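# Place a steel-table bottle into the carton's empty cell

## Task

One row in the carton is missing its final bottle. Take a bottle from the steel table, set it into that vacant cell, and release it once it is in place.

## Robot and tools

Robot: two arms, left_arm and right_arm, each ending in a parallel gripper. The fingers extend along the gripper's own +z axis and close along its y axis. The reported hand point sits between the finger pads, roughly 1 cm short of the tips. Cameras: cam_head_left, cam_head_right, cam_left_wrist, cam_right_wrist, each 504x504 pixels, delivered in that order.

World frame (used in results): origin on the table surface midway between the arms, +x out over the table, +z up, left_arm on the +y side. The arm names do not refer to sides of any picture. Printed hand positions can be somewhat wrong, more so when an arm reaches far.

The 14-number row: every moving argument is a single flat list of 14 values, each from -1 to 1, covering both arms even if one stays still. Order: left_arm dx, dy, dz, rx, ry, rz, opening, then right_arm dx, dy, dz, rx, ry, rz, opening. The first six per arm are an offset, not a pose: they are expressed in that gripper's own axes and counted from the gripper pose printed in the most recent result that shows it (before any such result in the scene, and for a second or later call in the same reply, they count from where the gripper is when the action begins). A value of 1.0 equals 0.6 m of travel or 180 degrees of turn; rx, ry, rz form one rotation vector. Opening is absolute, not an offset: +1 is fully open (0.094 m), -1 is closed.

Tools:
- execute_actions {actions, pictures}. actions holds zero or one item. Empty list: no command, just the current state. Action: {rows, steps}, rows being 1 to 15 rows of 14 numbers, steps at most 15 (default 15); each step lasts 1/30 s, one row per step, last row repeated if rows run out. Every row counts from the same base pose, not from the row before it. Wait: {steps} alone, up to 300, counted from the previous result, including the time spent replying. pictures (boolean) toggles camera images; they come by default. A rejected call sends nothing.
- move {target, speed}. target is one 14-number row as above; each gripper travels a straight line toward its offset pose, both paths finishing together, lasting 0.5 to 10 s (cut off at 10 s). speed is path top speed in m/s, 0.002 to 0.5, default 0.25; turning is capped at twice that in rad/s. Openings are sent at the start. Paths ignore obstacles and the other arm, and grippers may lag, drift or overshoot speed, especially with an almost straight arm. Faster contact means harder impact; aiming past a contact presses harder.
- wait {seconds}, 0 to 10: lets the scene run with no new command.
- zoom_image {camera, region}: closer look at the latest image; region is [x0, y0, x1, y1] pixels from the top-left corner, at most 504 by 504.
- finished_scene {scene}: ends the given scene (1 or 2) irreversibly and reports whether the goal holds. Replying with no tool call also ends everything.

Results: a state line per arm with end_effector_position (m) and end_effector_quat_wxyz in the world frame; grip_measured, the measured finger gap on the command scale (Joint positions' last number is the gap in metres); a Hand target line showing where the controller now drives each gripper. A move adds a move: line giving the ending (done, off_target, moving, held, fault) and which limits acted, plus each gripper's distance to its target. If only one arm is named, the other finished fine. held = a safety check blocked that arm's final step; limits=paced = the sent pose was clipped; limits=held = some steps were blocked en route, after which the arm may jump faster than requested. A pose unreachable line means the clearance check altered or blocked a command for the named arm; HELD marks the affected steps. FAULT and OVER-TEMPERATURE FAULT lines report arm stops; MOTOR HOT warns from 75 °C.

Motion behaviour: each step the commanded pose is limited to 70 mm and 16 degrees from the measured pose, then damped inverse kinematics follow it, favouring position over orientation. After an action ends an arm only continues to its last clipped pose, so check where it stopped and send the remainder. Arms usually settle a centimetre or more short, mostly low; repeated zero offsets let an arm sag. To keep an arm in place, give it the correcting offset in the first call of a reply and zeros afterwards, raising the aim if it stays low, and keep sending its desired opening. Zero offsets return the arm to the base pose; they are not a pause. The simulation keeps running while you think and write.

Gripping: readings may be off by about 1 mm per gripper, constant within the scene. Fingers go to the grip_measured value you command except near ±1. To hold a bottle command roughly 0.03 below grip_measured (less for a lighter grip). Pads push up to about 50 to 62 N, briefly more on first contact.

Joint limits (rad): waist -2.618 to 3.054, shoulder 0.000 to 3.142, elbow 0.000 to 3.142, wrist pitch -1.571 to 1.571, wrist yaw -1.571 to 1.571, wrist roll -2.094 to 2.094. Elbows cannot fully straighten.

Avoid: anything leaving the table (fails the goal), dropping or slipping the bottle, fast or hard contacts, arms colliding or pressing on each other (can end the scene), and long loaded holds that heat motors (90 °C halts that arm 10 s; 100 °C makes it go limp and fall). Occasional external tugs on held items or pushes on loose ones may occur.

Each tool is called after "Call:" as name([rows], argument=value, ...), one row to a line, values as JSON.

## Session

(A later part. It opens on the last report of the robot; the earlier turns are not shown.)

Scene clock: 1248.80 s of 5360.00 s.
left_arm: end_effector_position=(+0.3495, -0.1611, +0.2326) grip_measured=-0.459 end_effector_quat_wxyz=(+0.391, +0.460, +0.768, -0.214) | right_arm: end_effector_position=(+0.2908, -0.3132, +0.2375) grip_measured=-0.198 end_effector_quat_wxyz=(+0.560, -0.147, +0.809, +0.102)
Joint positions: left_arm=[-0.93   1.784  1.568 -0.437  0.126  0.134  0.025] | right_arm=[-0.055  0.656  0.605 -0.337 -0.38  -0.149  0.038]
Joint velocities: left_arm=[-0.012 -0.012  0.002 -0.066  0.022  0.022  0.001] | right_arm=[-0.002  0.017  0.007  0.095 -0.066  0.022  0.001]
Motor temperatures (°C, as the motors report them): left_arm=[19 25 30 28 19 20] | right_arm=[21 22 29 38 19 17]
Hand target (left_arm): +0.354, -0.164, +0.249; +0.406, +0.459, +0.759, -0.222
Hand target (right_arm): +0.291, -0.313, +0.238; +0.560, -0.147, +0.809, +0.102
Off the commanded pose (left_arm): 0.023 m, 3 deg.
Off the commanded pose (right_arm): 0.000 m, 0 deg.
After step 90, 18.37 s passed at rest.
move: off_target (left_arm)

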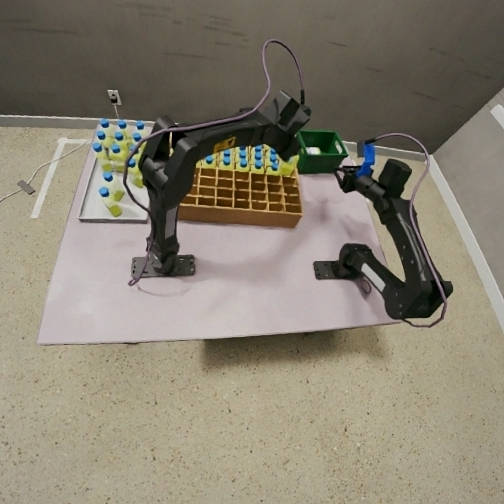

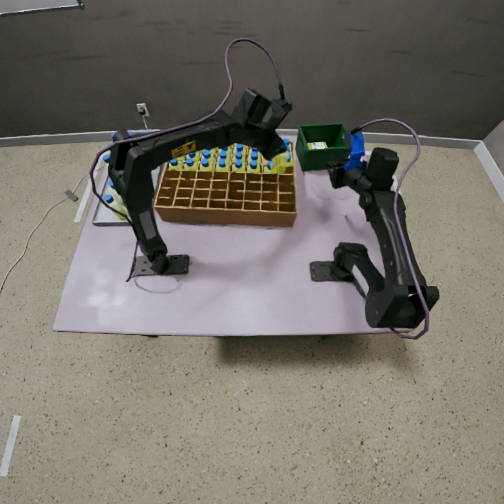

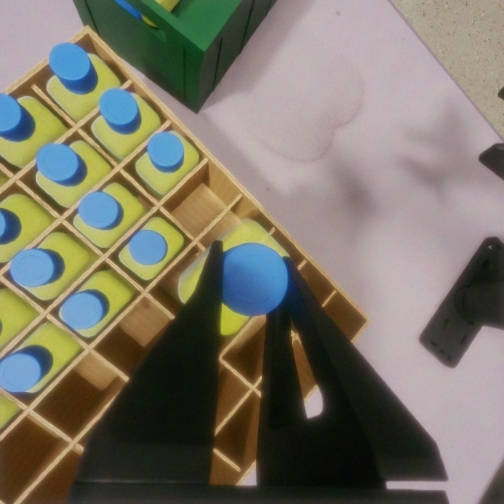

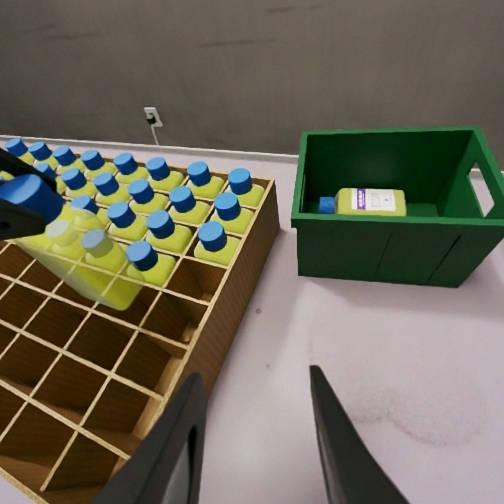

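Call:
zoom_image(camera="cam_left_wrist", region=[100, 120, 380, 400])

Call:
zoom_image(camera="cam_right_wrist", region=[0, 140, 300, 440])

Region (100, 120, 380, 400) of cam_left_wrist's 504x504 image, scaled by 1.800, with more detail than that image has.

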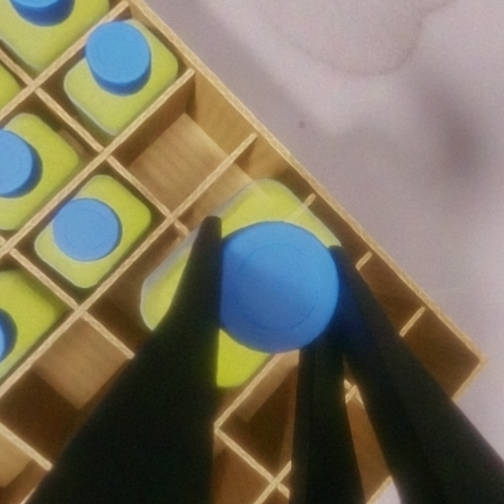

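Region (0, 140, 300, 440) of cam_right_wrist's 504x504 image, scaled by 1.680, with more detail than that image has.

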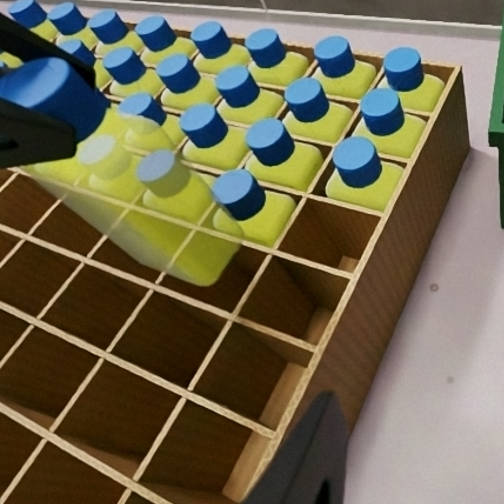

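Call:
move(target=[-0.089,0.031,0.0778,-0.002,-0.031,0.008,-0.495,0,0,0,0,0,0,-0.2], speed=0.05)

Scene clock: 1310.40 s of 5360.00 s.
left_arm: end_effector_position=(+0.3876, -0.2089, +0.2248) grip_measured=-0.459 end_effector_quat_wxyz=(+0.403, +0.462, +0.759, -0.218) | right_arm: end_effector_position=(+0.2908, -0.3132, +0.2375) grip_measured=-0.198 end_effector_quat_wxyz=(+0.560, -0.147, +0.809, +0.102)
Joint positions: left_arm=[-0.93   2.014  1.822 -0.433  0.132  0.145  0.025] | right_arm=[-0.055  0.656  0.605 -0.337 -0.38  -0.149  0.038]
Joint velocities: left_arm=[-0.007  0.012 -0.007  0.007 -0.037 -0.007 -0.001] | right_arm=[-0.012 -0.037 -0.002  0.022 -0.022 -0.007  0.   ]
Motor temperatures (°C, as the motors report them): left_arm=[19 28 31 29 19 20] | right_arm=[21 22 29 38 19 17]
Hand target (left_arm): +0.397, -0.213, +0.248; +0.432, +0.457, +0.743, -0.229
Hand target (right_arm): +0.291, -0.313, +0.238; +0.560, -0.147, +0.809, +0.102
Off the commanded pose (left_arm): 0.026 m, 4 deg.
Off the commanded pose (right_arm): 0.000 m, 0 deg.
After step 90, 56.80 s passed at rest.
move: off_target (left_arm)

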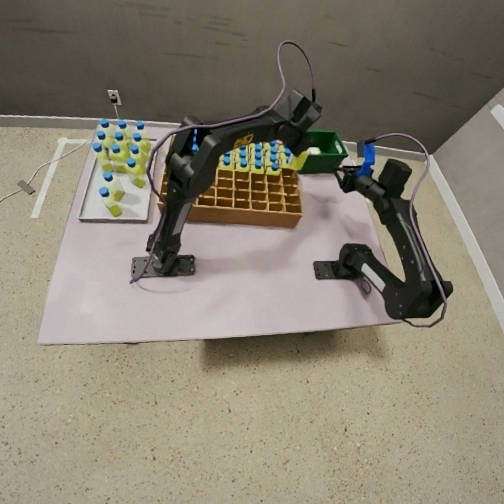

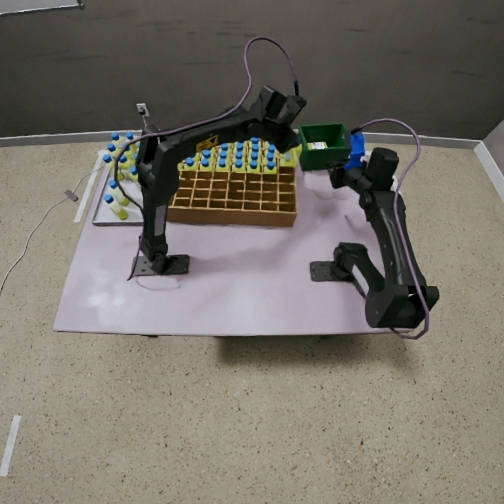

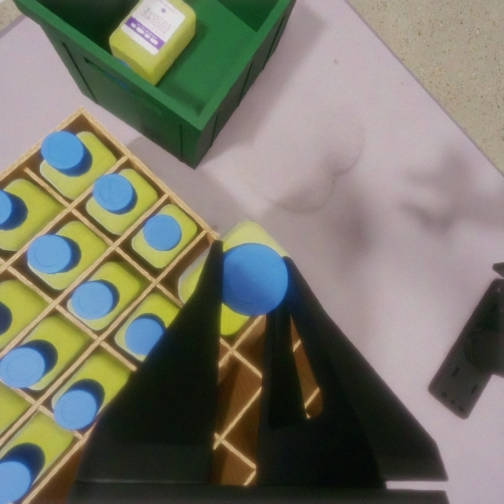

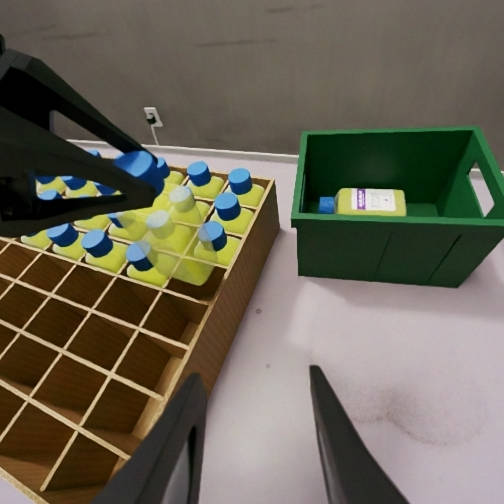

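Call:
zoom_image(camera="cam_right_wrist", region=[90, 140, 300, 350])

Call:
zoom_image(camera="cam_left_wrist", region=[100, 170, 340, 410])

Region (90, 140, 300, 350) of cam_right_wrist's 504x504 image, scaled by 2.400, with more detail than that image has.

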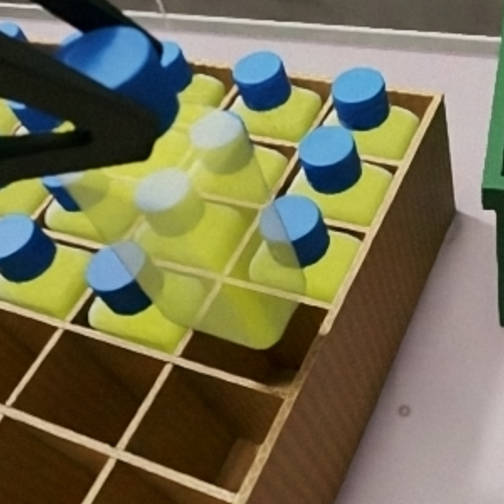

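Region (100, 170, 340, 410) of cam_left_wrist's 504x504 image, scaled by 2.100, with more detail than that image has.

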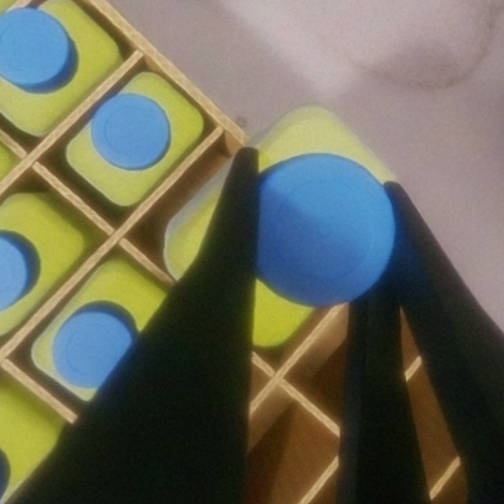

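Call:
move(target=[0.044,-0.0017,0.0387,-0.0015,-0.015,0.0014,-0.495,0,0,0,0,0,0,-0.2], speed=0.03)

Scene clock: 1400.37 s of 5360.00 s.
left_arm: end_effector_position=(+0.3878, -0.2093, +0.1854) grip_measured=-0.459 end_effector_quat_wxyz=(+0.408, +0.461, +0.757, -0.221) | right_arm: end_effector_position=(+0.2908, -0.3132, +0.2375) grip_measured=-0.198 end_effector_quat_wxyz=(+0.560, -0.147, +0.809, +0.102)
Joint positions: left_arm=[-0.93   2.014  1.655 -0.253  0.133  0.144  0.025] | right_arm=[-0.055  0.656  0.605 -0.337 -0.38  -0.149  0.038]
Joint velocities: left_arm=[-0.012 -0.007 -0.027 -0.037 -0.007  0.007 -0.   ] | right_arm=[ 0.002  0.017  0.012  0.022  0.022  0.051 -0.001]
Motor temperatures (°C, as the motors report them): left_arm=[19 32 31 32 19 20] | right_arm=[21 22 29 38 19 17]
Hand target (left_arm): +0.389, -0.211, +0.190; +0.422, +0.458, +0.749, -0.227
Hand target (right_arm): +0.291, -0.313, +0.238; +0.560, -0.147, +0.809, +0.102
Off the commanded pose (left_arm): 0.005 m, 2 deg.
Off the commanded pose (right_arm): 0.000 m, 0 deg.
After step 90, 85.53 s passed at rest.
move: done

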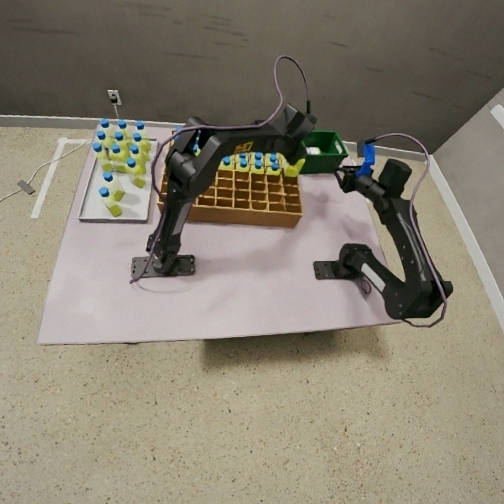

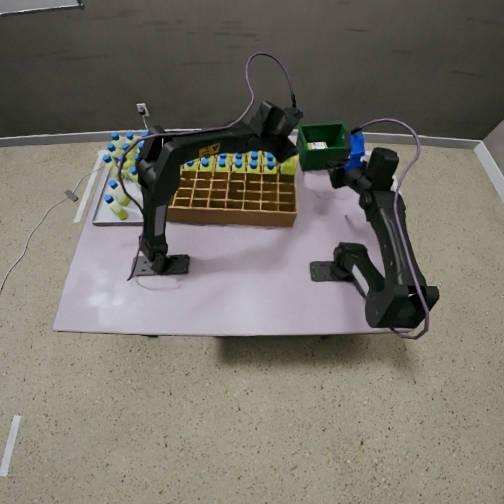

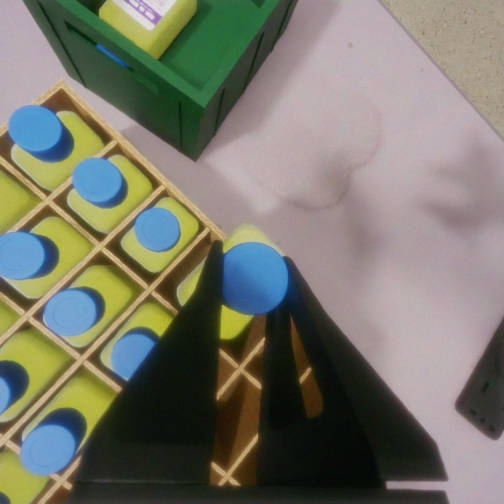

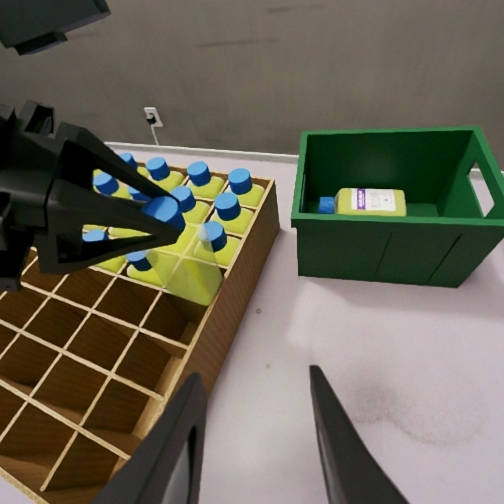

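Call:
zoom_image(camera="cam_right_wrist", region=[110, 170, 290, 350])

Call:
zoom_image(camera="cam_left_wrist", region=[120, 190, 320, 390])

Region (110, 170, 290, 350) of cam_right_wrist's 504x504 image, scaled by 2.800, with more detail than that image has.

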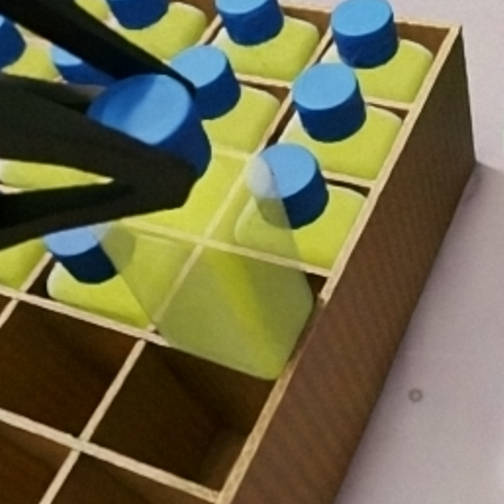

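Region (120, 190, 320, 390) of cam_left_wrist's 504x504 image, scaled by 2.520, with more detail than that image has.

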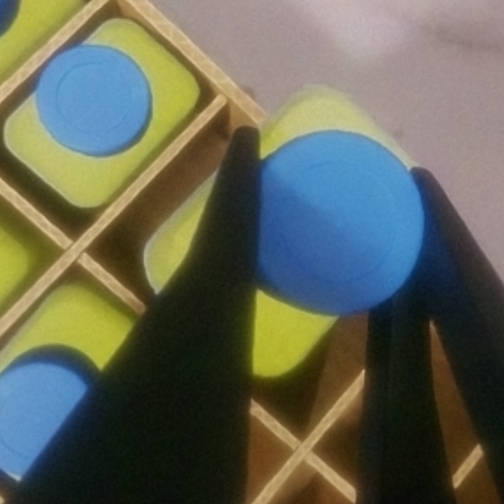

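Call:
execute_actions(actions=[])

Scene clock: 1422.20 s of 5360.00 s.
left_arm: end_effector_position=(+0.3878, -0.2093, +0.1854) grip_measured=-0.459 end_effector_quat_wxyz=(+0.408, +0.461, +0.757, -0.221) | right_arm: end_effector_position=(+0.2908, -0.3132, +0.2375) grip_measured=-0.198 end_effector_quat_wxyz=(+0.560, -0.147, +0.809, +0.102)
Joint positions: left_arm=[-0.93   2.014  1.654 -0.252  0.133  0.143  0.025] | right_arm=[-0.055  0.656  0.605 -0.337 -0.38  -0.149  0.038]
Joint velocities: left_arm=[-0.022 -0.002  0.002  0.007  0.007  0.022 -0.001] | right_arm=[ 0.007  0.007  0.017  0.022  0.007 -0.066  0.001]
Motor temperatures (°C, as the motors report them): left_arm=[19 33 29 33 19 20] | right_arm=[21 22 29 38 19 17]
Hand target (left_arm): +0.389, -0.211, +0.190; +0.422, +0.458, +0.749, -0.227
Hand target (right_arm): +0.291, -0.313, +0.238; +0.560, -0.147, +0.809, +0.102
Off the commanded pose (left_arm): 0.005 m, 2 deg.
Off the commanded pose (right_arm): 0.000 m, 0 deg.
Steps of this call (steps 1 to 90: nothing new was sent; then 18.83 s passed at rest). Readings (end_effector_position):
1: left_arm (+0.3878, -0.2092, +0.1853) | right_arm (+0.2908, -0.3132, +0.2375)
2: left_arm (+0.3878, -0.2093, +0.1854) | right_arm (+0.2908, -0.3132, +0.2375)
4: left_arm (+0.3878, -0.2093, +0.1853) | right_arm (+0.2908, -0.3132, +0.2375)
8: left_arm (+0.3878, -0.2093, +0.1854) | right_arm (+0.2908, -0.3132, +0.2375)
90: the state above

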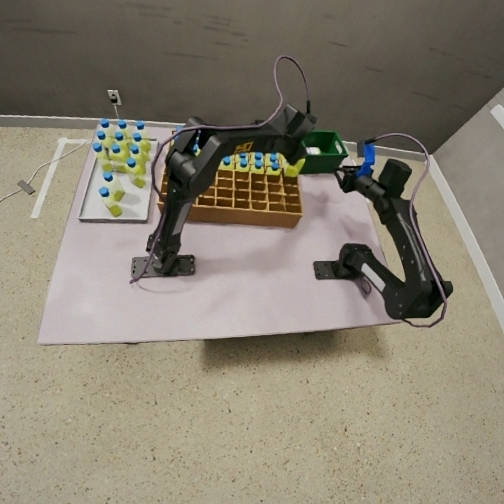

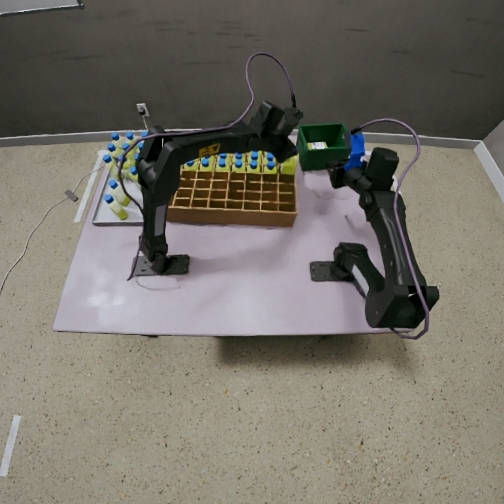

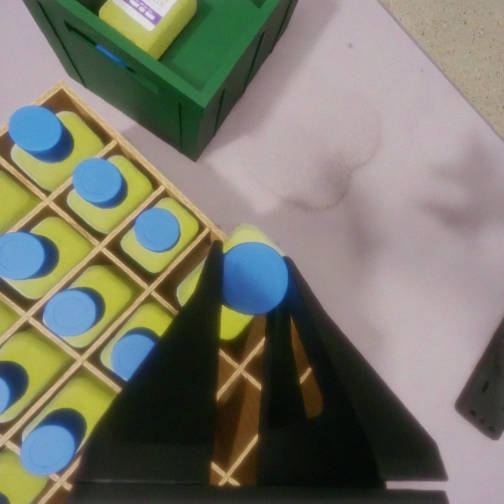

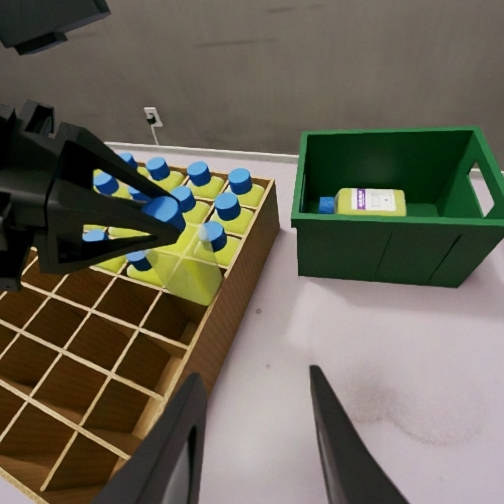

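Call:
zoom_image(camera="cam_right_wrist", region=[120, 200, 280, 360])

Call:
zoom_image(camera="cam_left_wrist", region=[140, 200, 340, 400])

Region (120, 200, 280, 360) of cam_right_wrist's 504x504 image, scaled by 3.150, with more detail than that image has.

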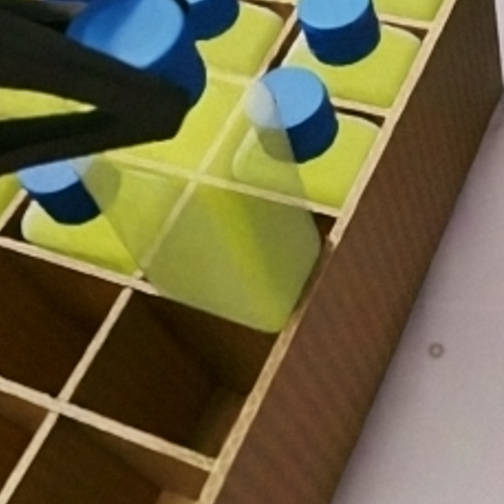

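Region (140, 200, 340, 400) of cam_left_wrist's 504x504 image, scaled by 2.520, with more detail than that image has.

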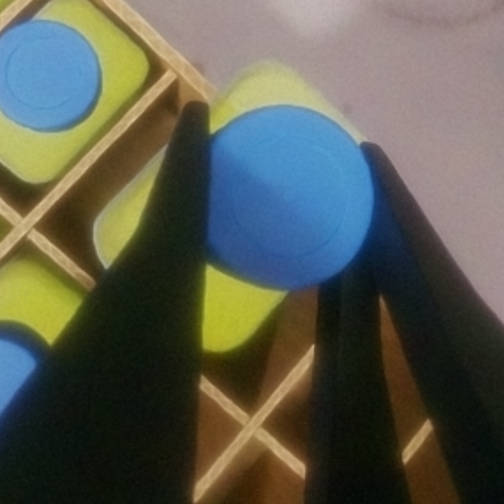

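Call:
execute_actions([
  {"rows": [[0.0003,0.004,-0.005,-0.001,-0.004,0.001,-0.495,0,0,0,0,0,0,-0.2],[0.0005,0.007,-0.009,-0.0015,-0.007,0.0014,-0.495,0,0,0,0,0,0,-0.2],[0.0006,0.0096,-0.0119,-0.0015,-0.010,0.0014,-0.495,0,0,0,0,0,0,-0.2]], "steps": 15},
])

Scene clock: 1449.63 s of 5360.00 s.
left_arm: end_effector_position=(+0.3866, -0.2051, +0.1853) grip_measured=-0.459 end_effector_quat_wxyz=(+0.413, +0.459, +0.754, -0.225) | right_arm: end_effector_position=(+0.2908, -0.3132, +0.2375) grip_measured=-0.198 end_effector_quat_wxyz=(+0.560, -0.147, +0.809, +0.102)
Joint positions: left_arm=[-0.925  1.992  1.613 -0.22   0.14   0.143  0.025] | right_arm=[-0.055  0.656  0.605 -0.337 -0.38  -0.149  0.038]
Joint velocities: left_arm=[-0.017 -0.002 -0.017 -0.022 -0.037 -0.037 -0.001] | right_arm=[-0.002  0.007  0.007 -0.037 -0.022  0.037 -0.   ]
Motor temperatures (°C, as the motors report them): left_arm=[19 34 29 34 19 20] | right_arm=[21 22 29 38 19 17]
Hand target (left_arm): +0.390, -0.201, +0.189; +0.421, +0.458, +0.750, -0.226
Hand target (right_arm): +0.291, -0.313, +0.238; +0.560, -0.147, +0.809, +0.102
Off the commanded pose (left_arm): 0.006 m, 1 deg.
Off the commanded pose (right_arm): 0.000 m, 0 deg.
Steps of this call (steps 1 to 90: nothing new was sent; then 23.93 s passed at rest; steps 91 to 105: all 15 steps of this action). Readings (end_effector_position):
91: left_arm (+0.3878, -0.2093, +0.1854) | right_arm (+0.2908, -0.3132, +0.2375)
92: left_arm (+0.3876, -0.2088, +0.1853) | right_arm (+0.2908, -0.3132, +0.2375)
94: left_arm (+0.3865, -0.2058, +0.1853) | right_arm (+0.2908, -0.3132, +0.2375)
98: left_arm (+0.3865, -0.2048, +0.1854) | right_arm (+0.2908, -0.3132, +0.2375)
105: the state above

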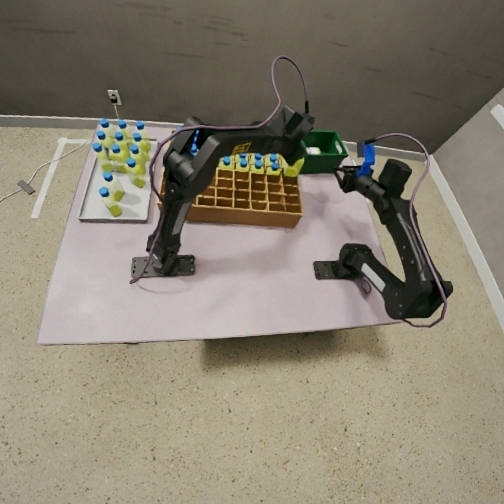

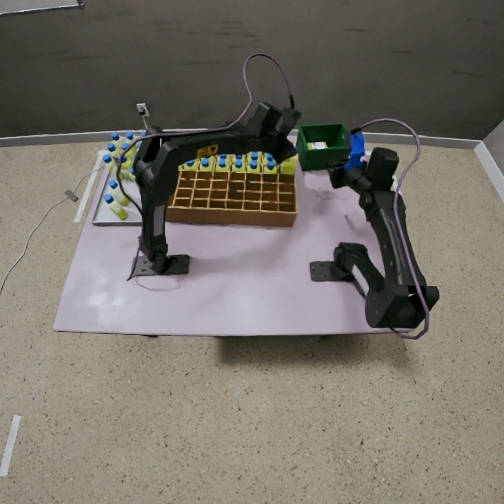

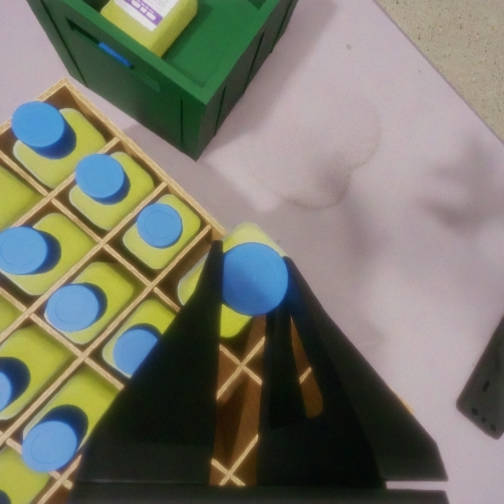

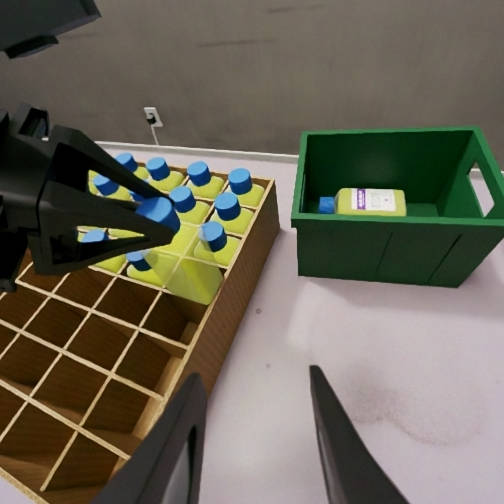

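Call:
zoom_image(camera="cam_right_wrist", region=[120, 200, 280, 360])

Region (120, 200, 280, 360) of cam_right_wrist's 504x504 image, scaled by 3.150, with more detail than that image has.

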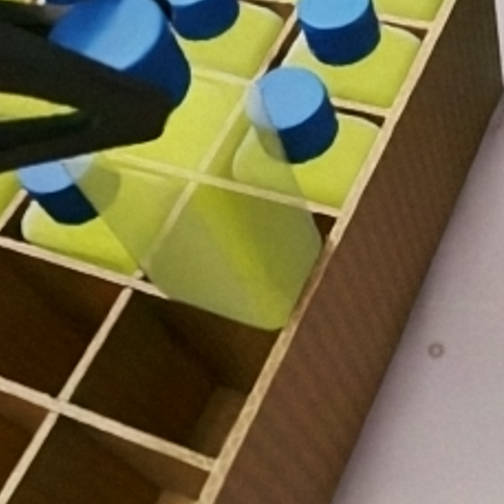

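Call:
execute_actions([
  {"rows": [[0.002,0,0.002,-0.001,-0.002,0.001,-0.495,0,0,0,0,0,0,-0.2],[0.004,0,0.0035,-0.002,-0.003,0.002,-0.495,0,0,0,0,0,0,-0.2],[0.005,0,0.0045,-0.002,-0.004,0.002,-0.495,0,0,0,0,0,0,-0.2],[0.006,0,0.0055,-0.002,-0.004,0.002,-0.495,0,0,0,0,0,0,-0.2],[0.007,0,0.0062,-0.002,-0.004,0.002,-0.495,0,0,0,0,0,0,-0.2],[0.008,0,0.007,-0.002,-0.004,0.002,-0.495,0,0,0,0,0,0,-0.2],[0.009,0,0.008,-0.002,-0.004,0.002,-0.495,0,0,0,0,0,0,-0.2],[0.010,0,0.009,-0.002,-0.004,0.002,-0.495,0,0,0,0,0,0,-0.2],[0.011,0,0.010,-0.002,-0.004,0.002,-0.495,0,0,0,0,0,0,-0.2],[0.012,0,0.0107,-0.002,-0.004,0.002,-0.495,0,0,0,0,0,0,-0.2],[0.0126,0,0.0112,-0.002,-0.004,0.002,-0.495,0,0,0,0,0,0,-0.2]], "steps": 15},
])

Call:
zoom_image(camera="cam_right_wrist", region=[120, 200, 280, 360])

Scene clock: 1489.47 s of 5360.00 s.
left_arm: end_effector_position=(+0.3882, -0.2057, +0.1832) grip_measured=-0.459 end_effector_quat_wxyz=(+0.420, +0.457, +0.751, -0.225) | right_arm: end_effector_position=(+0.2908, -0.3132, +0.2375) grip_measured=-0.198 end_effector_quat_wxyz=(+0.560, -0.147, +0.809, +0.102)
Joint positions: left_arm=[-0.925  1.992  1.592 -0.182  0.136  0.144  0.025] | right_arm=[-0.055  0.656  0.605 -0.337 -0.38  -0.149  0.038]
Joint velocities: left_arm=[-0.007  0.017 -0.012  0.051  0.022 -0.037  0.   ] | right_arm=[-0.017  0.017  0.002  0.022 -0.007 -0.007 -0.001]
Motor temperatures (°C, as the motors report them): left_arm=[19 35 28 33 19 20] | right_arm=[21 22 29 38 19 17]
Hand target (left_arm): +0.387, -0.206, +0.175; +0.419, +0.459, +0.751, -0.224
Hand target (right_arm): +0.291, -0.313, +0.238; +0.560, -0.147, +0.809, +0.102
Off the commanded pose (left_arm): 0.008 m, 0 deg.
Off the commanded pose (right_arm): 0.000 m, 0 deg.
Steps of this call (steps 1 to 90: nothing new was sent; then 36.33 s passed at rest; steps 91 to 105: all 15 steps of this action). Readings (end_effector_position):
91: left_arm (+0.3866, -0.2051, +0.1854) | right_arm (+0.2908, -0.3132, +0.2375)
92: left_arm (+0.3866, -0.2051, +0.1855) | right_arm (+0.2908, -0.3132, +0.2375)
94: left_arm (+0.3869, -0.2045, +0.1836) | right_arm (+0.2908, -0.3132, +0.2375)
98: left_arm (+0.3877, -0.2052, +0.1834) | right_arm (+0.2908, -0.3132, +0.2375)
105: the state above

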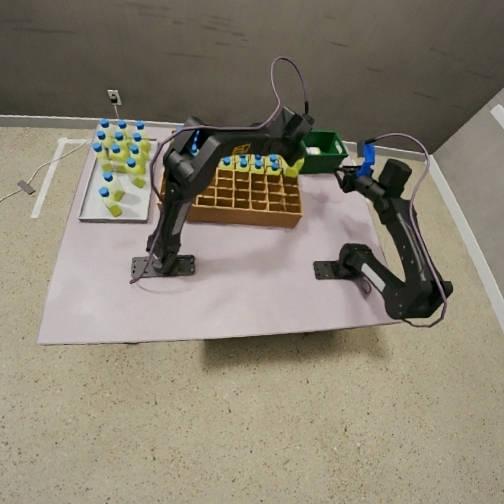

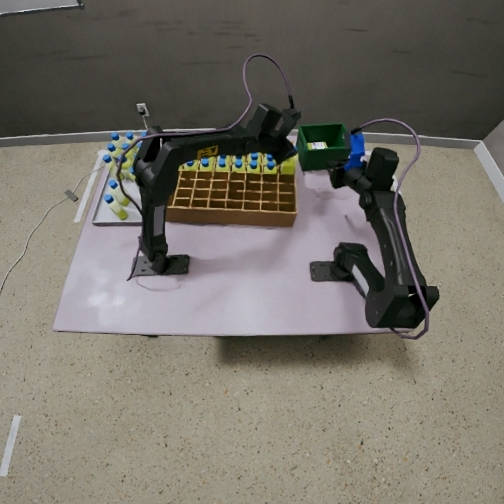

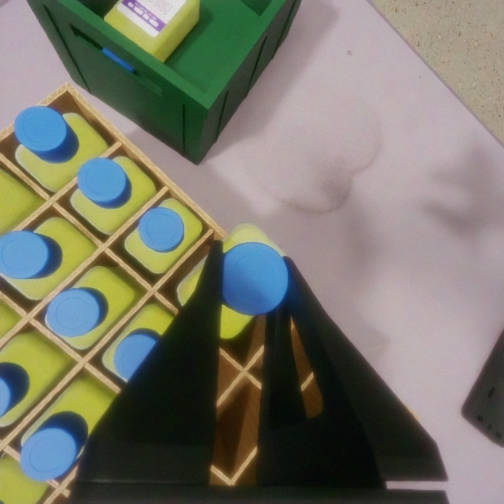

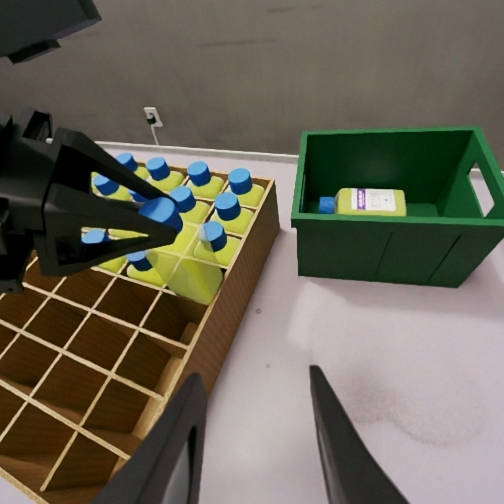

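Region (120, 200, 280, 360) of cam_right_wrist's 504x504 image, scaled by 3.150, with more detail than that image has.

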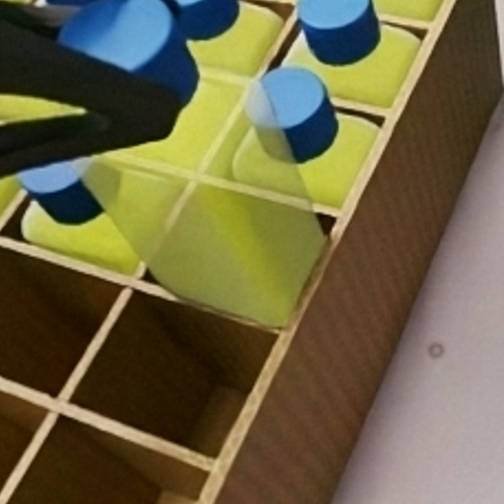

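Call:
execute_actions([
  {"rows": [[-0.004,0,-0.003,-0.002,-0.004,0.002,-0.495,0,0,0,0,0,0,-0.2],[-0.009,0,-0.006,-0.002,-0.004,0.002,-0.495,0,0,0,0,0,0,-0.2],[-0.014,0.0005,-0.0095,-0.002,-0.004,0.002,-0.495,0,0,0,0,0,0,-0.2],[-0.018,0.001,-0.0125,-0.002,-0.004,0.002,-0.495,0,0,0,0,0,0,-0.2],[-0.022,0.001,-0.015,-0.002,-0.004,0.002,-0.495,0,0,0,0,0,0,-0.2]], "steps": 15},
])

Call:
zoom_image(camera="cam_right_wrist", region=[120, 200, 280, 360])

Scene clock: 1497.47 s of 5360.00 s.
left_arm: end_effector_position=(+0.3873, -0.2045, +0.1834) grip_measured=-0.459 end_effector_quat_wxyz=(+0.418, +0.457, +0.752, -0.224) | right_arm: end_effector_position=(+0.2908, -0.3132, +0.2375) grip_measured=-0.198 end_effector_quat_wxyz=(+0.560, -0.147, +0.809, +0.102)
Joint positions: left_arm=[-0.925  1.988  1.591 -0.191  0.135  0.144  0.025] | right_arm=[-0.055  0.656  0.605 -0.337 -0.38  -0.149  0.038]
Joint velocities: left_arm=[ 0.007  0.007 -0.012  0.051 -0.095 -0.066  0.001] | right_arm=[-0.007  0.012 -0.012  0.037  0.007  0.051 -0.001]
Motor temperatures (°C, as the motors report them): left_arm=[19 35 28 33 19 20] | right_arm=[21 22 29 38 19 17]
Hand target (left_arm): +0.388, -0.205, +0.199; +0.427, +0.456, +0.748, -0.225
Hand target (right_arm): +0.291, -0.313, +0.238; +0.560, -0.147, +0.809, +0.102
Off the commanded pose (left_arm): 0.016 m, 1 deg.
Off the commanded pose (right_arm): 0.000 m, 0 deg.
Steps of this call (steps 1 to 90: nothing new was sent; then 4.50 s passed at rest; steps 91 to 105: all 15 steps of this action). Readings (end_effector_position):
91: left_arm (+0.3882, -0.2057, +0.1832) | right_arm (+0.2908, -0.3132, +0.2375)
92: left_arm (+0.3882, -0.2057, +0.1832) | right_arm (+0.2908, -0.3132, +0.2375)
94: left_arm (+0.3881, -0.2056, +0.1833) | right_arm (+0.2908, -0.3132, +0.2375)
98: left_arm (+0.3873, -0.2045, +0.1834) | right_arm (+0.2908, -0.3132, +0.2375)
105: the state above

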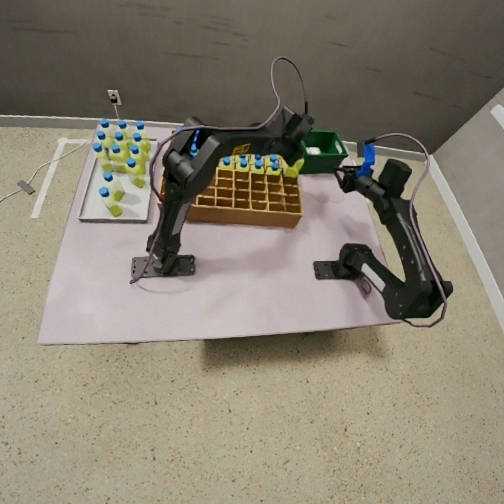

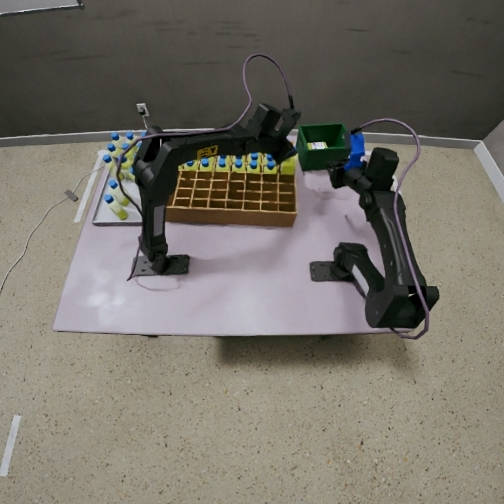

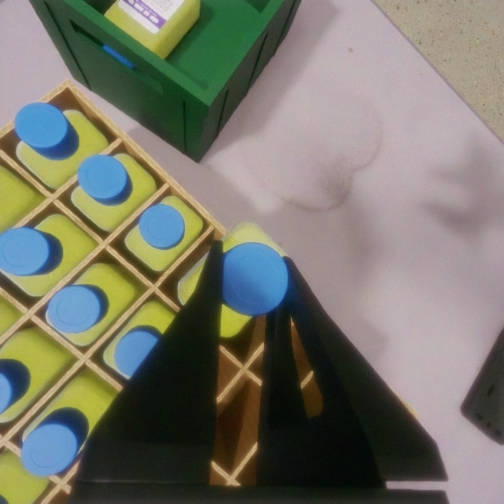

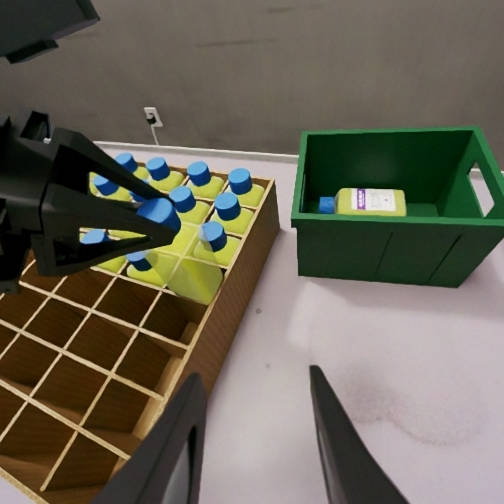

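Region (120, 200, 280, 360) of cam_right_wrist's 504x504 image, scaled by 3.150, with more detail than that image has.

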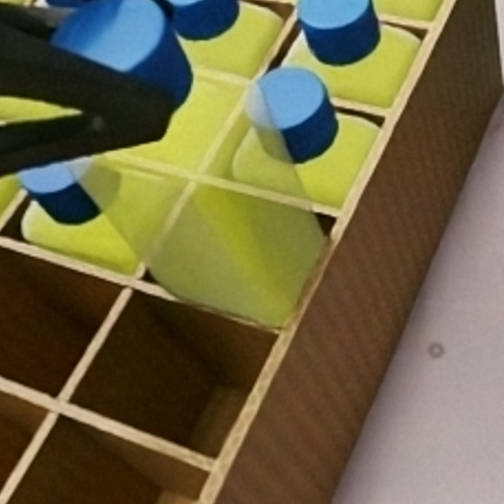

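Call:
zoom_image(camera="cam_right_wrist", region=[155, 255, 235, 325])

Region (155, 255, 235, 325) of cam_right_wrist's 504x504 image, scaled by 6.300, with more detail than that image has; it fills the top 441 rows of this view, and the rest is white.

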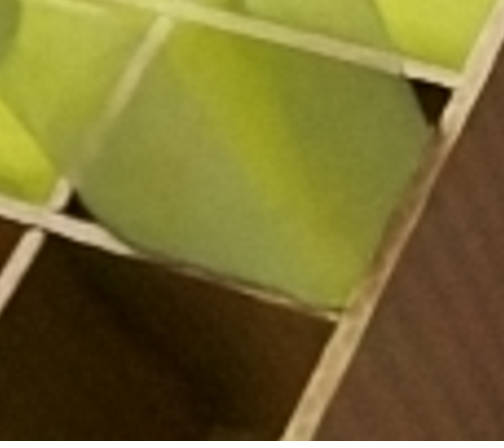

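Call:
execute_actions([
  {"rows": [[-0.022,0.001,-0.015,-0.002,-0.004,0.002,-0.495,0,0,0,0,0,0,-0.2],[-0.026,0.001,-0.018,-0.002,-0.004,0.002,-0.495,0,0,0,0,0,0,-0.2],[-0.029,0.0012,-0.020,-0.002,-0.004,0.002,-0.495,0,0,0,0,0,0,-0.2],[-0.032,0.0014,-0.022,-0.002,-0.004,0.002,-0.495,0,0,0,0,0,0,-0.2],[-0.035,0.0016,-0.024,-0.002,-0.004,0.002,-0.495,0,0,0,0,0,0,-0.2],[-0.038,0.0018,-0.026,-0.002,-0.004,0.002,-0.495,0,0,0,0,0,0,-0.2],[-0.041,0.002,-0.028,-0.002,-0.004,0.002,-0.495,0,0,0,0,0,0,-0.2]], "steps": 15},
])

Call:
zoom_image(camera="cam_right_wrist", region=[120, 200, 280, 360])

Scene clock: 1523.53 s of 5360.00 s.
left_arm: end_effector_position=(+0.3857, -0.2014, +0.1863) grip_measured=-0.459 end_effector_quat_wxyz=(+0.405, +0.459, +0.760, -0.217) | right_arm: end_effector_position=(+0.2908, -0.3132, +0.2375) grip_measured=-0.198 end_effector_quat_wxyz=(+0.560, -0.147, +0.809, +0.102)
Joint positions: left_arm=[-0.925  1.988  1.631 -0.265  0.131  0.144  0.025] | right_arm=[-0.055  0.656  0.605 -0.337 -0.38  -0.149  0.038]
Joint velocities: left_arm=[-0.002 -0.002 -0.007  0.037  0.066  0.051  0.   ] | right_arm=[-0.012 -0.002 -0.012 -0.051  0.022 -0.022  0.001]
Motor temperatures (°C, as the motors report them): left_arm=[19 36 30 31 19 20] | right_arm=[21 22 29 38 19 17]
Hand target (left_arm): +0.387, -0.204, +0.213; +0.425, +0.457, +0.749, -0.223
Hand target (right_arm): +0.291, -0.313, +0.238; +0.560, -0.147, +0.809, +0.102
Off the commanded pose (left_arm): 0.027 m, 3 deg.
Off the commanded pose (right_arm): 0.000 m, 0 deg.
Steps of this call (steps 1 to 90: nothing new was sent; then 22.57 s passed at rest; steps 91 to 105: all 15 steps of this action). Readings (end_effector_position):
91: left_arm (+0.3873, -0.2044, +0.1833) | right_arm (+0.2908, -0.3132, +0.2375)
92: left_arm (+0.3873, -0.2044, +0.1838) | right_arm (+0.2908, -0.3132, +0.2375)
94: left_arm (+0.3870, -0.2038, +0.1844) | right_arm (+0.2908, -0.3132, +0.2375)
98: left_arm (+0.3862, -0.2024, +0.1857) | right_arm (+0.2908, -0.3132, +0.2375)
105: the state above

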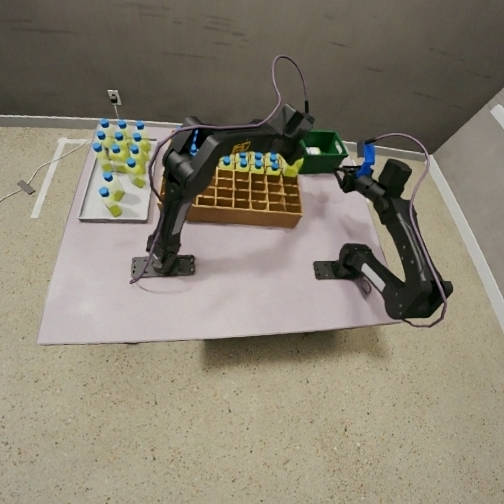

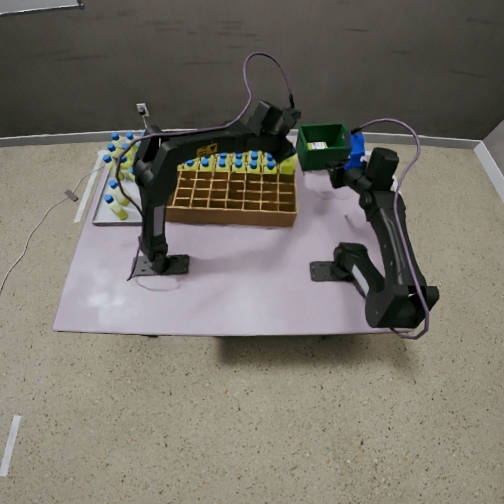

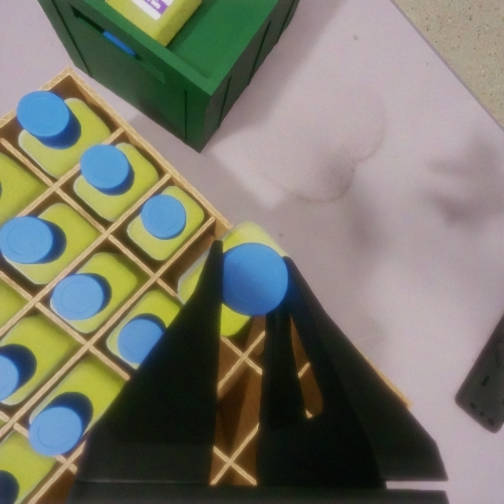

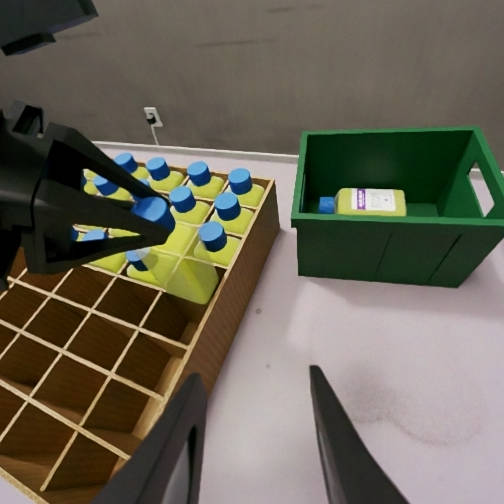

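Region (120, 200, 280, 360) of cam_right_wrist's 504x504 image, scaled by 3.150, with more detail than that image has.

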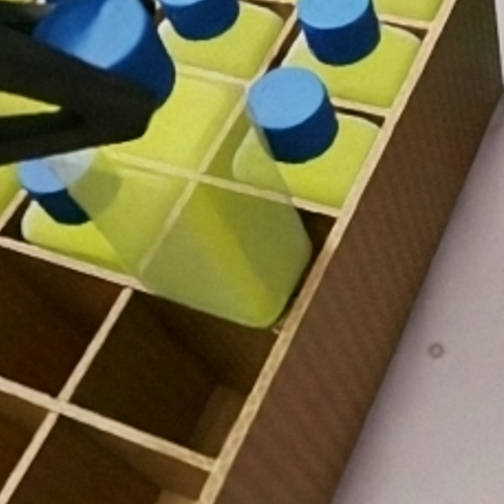

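Call:
move(target=[-0.0375,0.0217,-0.0319,0.0005,-0.014,0.0026,-0.495,0,0,0,0,0,0,-0.2], speed=0.03)

Call:
zoom_image(camera="cam_right_wrist", region=[120, 200, 280, 360])

Scene clock: 1584.03 s of 5360.00 s.
left_arm: end_effector_position=(+0.3899, -0.1942, +0.1839) grip_measured=-0.459 end_effector_quat_wxyz=(+0.397, +0.461, +0.763, -0.219) | right_arm: end_effector_position=(+0.2908, -0.3132, +0.2375) grip_measured=-0.198 end_effector_quat_wxyz=(+0.560, -0.147, +0.809, +0.102)
Joint positions: left_arm=[-0.904  1.987  1.631 -0.283  0.156  0.155  0.025] | right_arm=[-0.055  0.656  0.605 -0.337 -0.38  -0.149  0.038]
Joint velocities: left_arm=[-0.017  0.002  0.017 -0.081  0.007  0.037 -0.001] | right_arm=[ 0.002 -0.017  0.007 -0.081 -0.037  0.022 -0.001]
Motor temperatures (°C, as the motors report them): left_arm=[19 38 31 31 19 20] | right_arm=[21 22 29 38 19 17]
Hand target (left_arm): +0.394, -0.193, +0.216; +0.422, +0.458, +0.749, -0.226
Hand target (right_arm): +0.291, -0.313, +0.238; +0.560, -0.147, +0.809, +0.102
Off the commanded pose (left_arm): 0.033 m, 3 deg.
Off the commanded pose (right_arm): 0.000 m, 0 deg.
After step 90, 56.17 s passed at rest.
move: off_target (left_arm)

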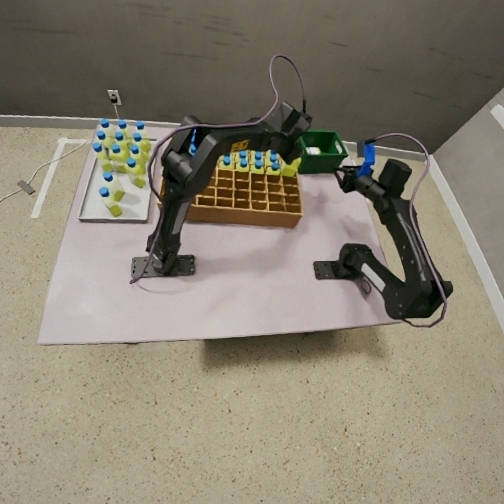

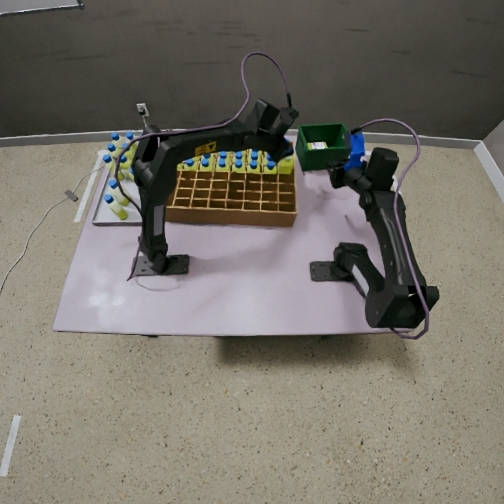

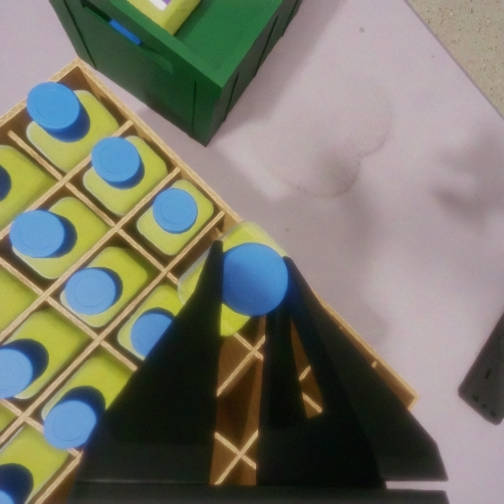

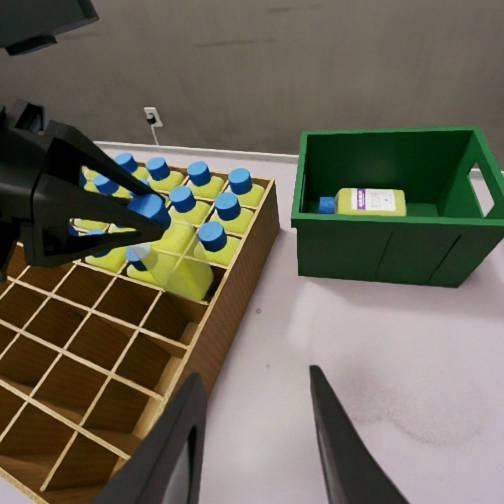

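Region (120, 200, 280, 360) of cam_right_wrist's 504x504 image, scaled by 3.150, with more detail than that image has.

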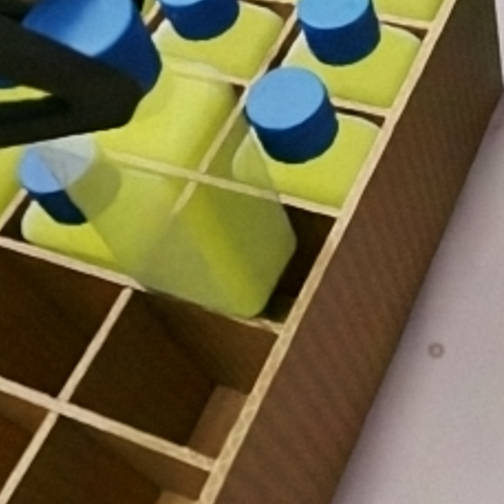

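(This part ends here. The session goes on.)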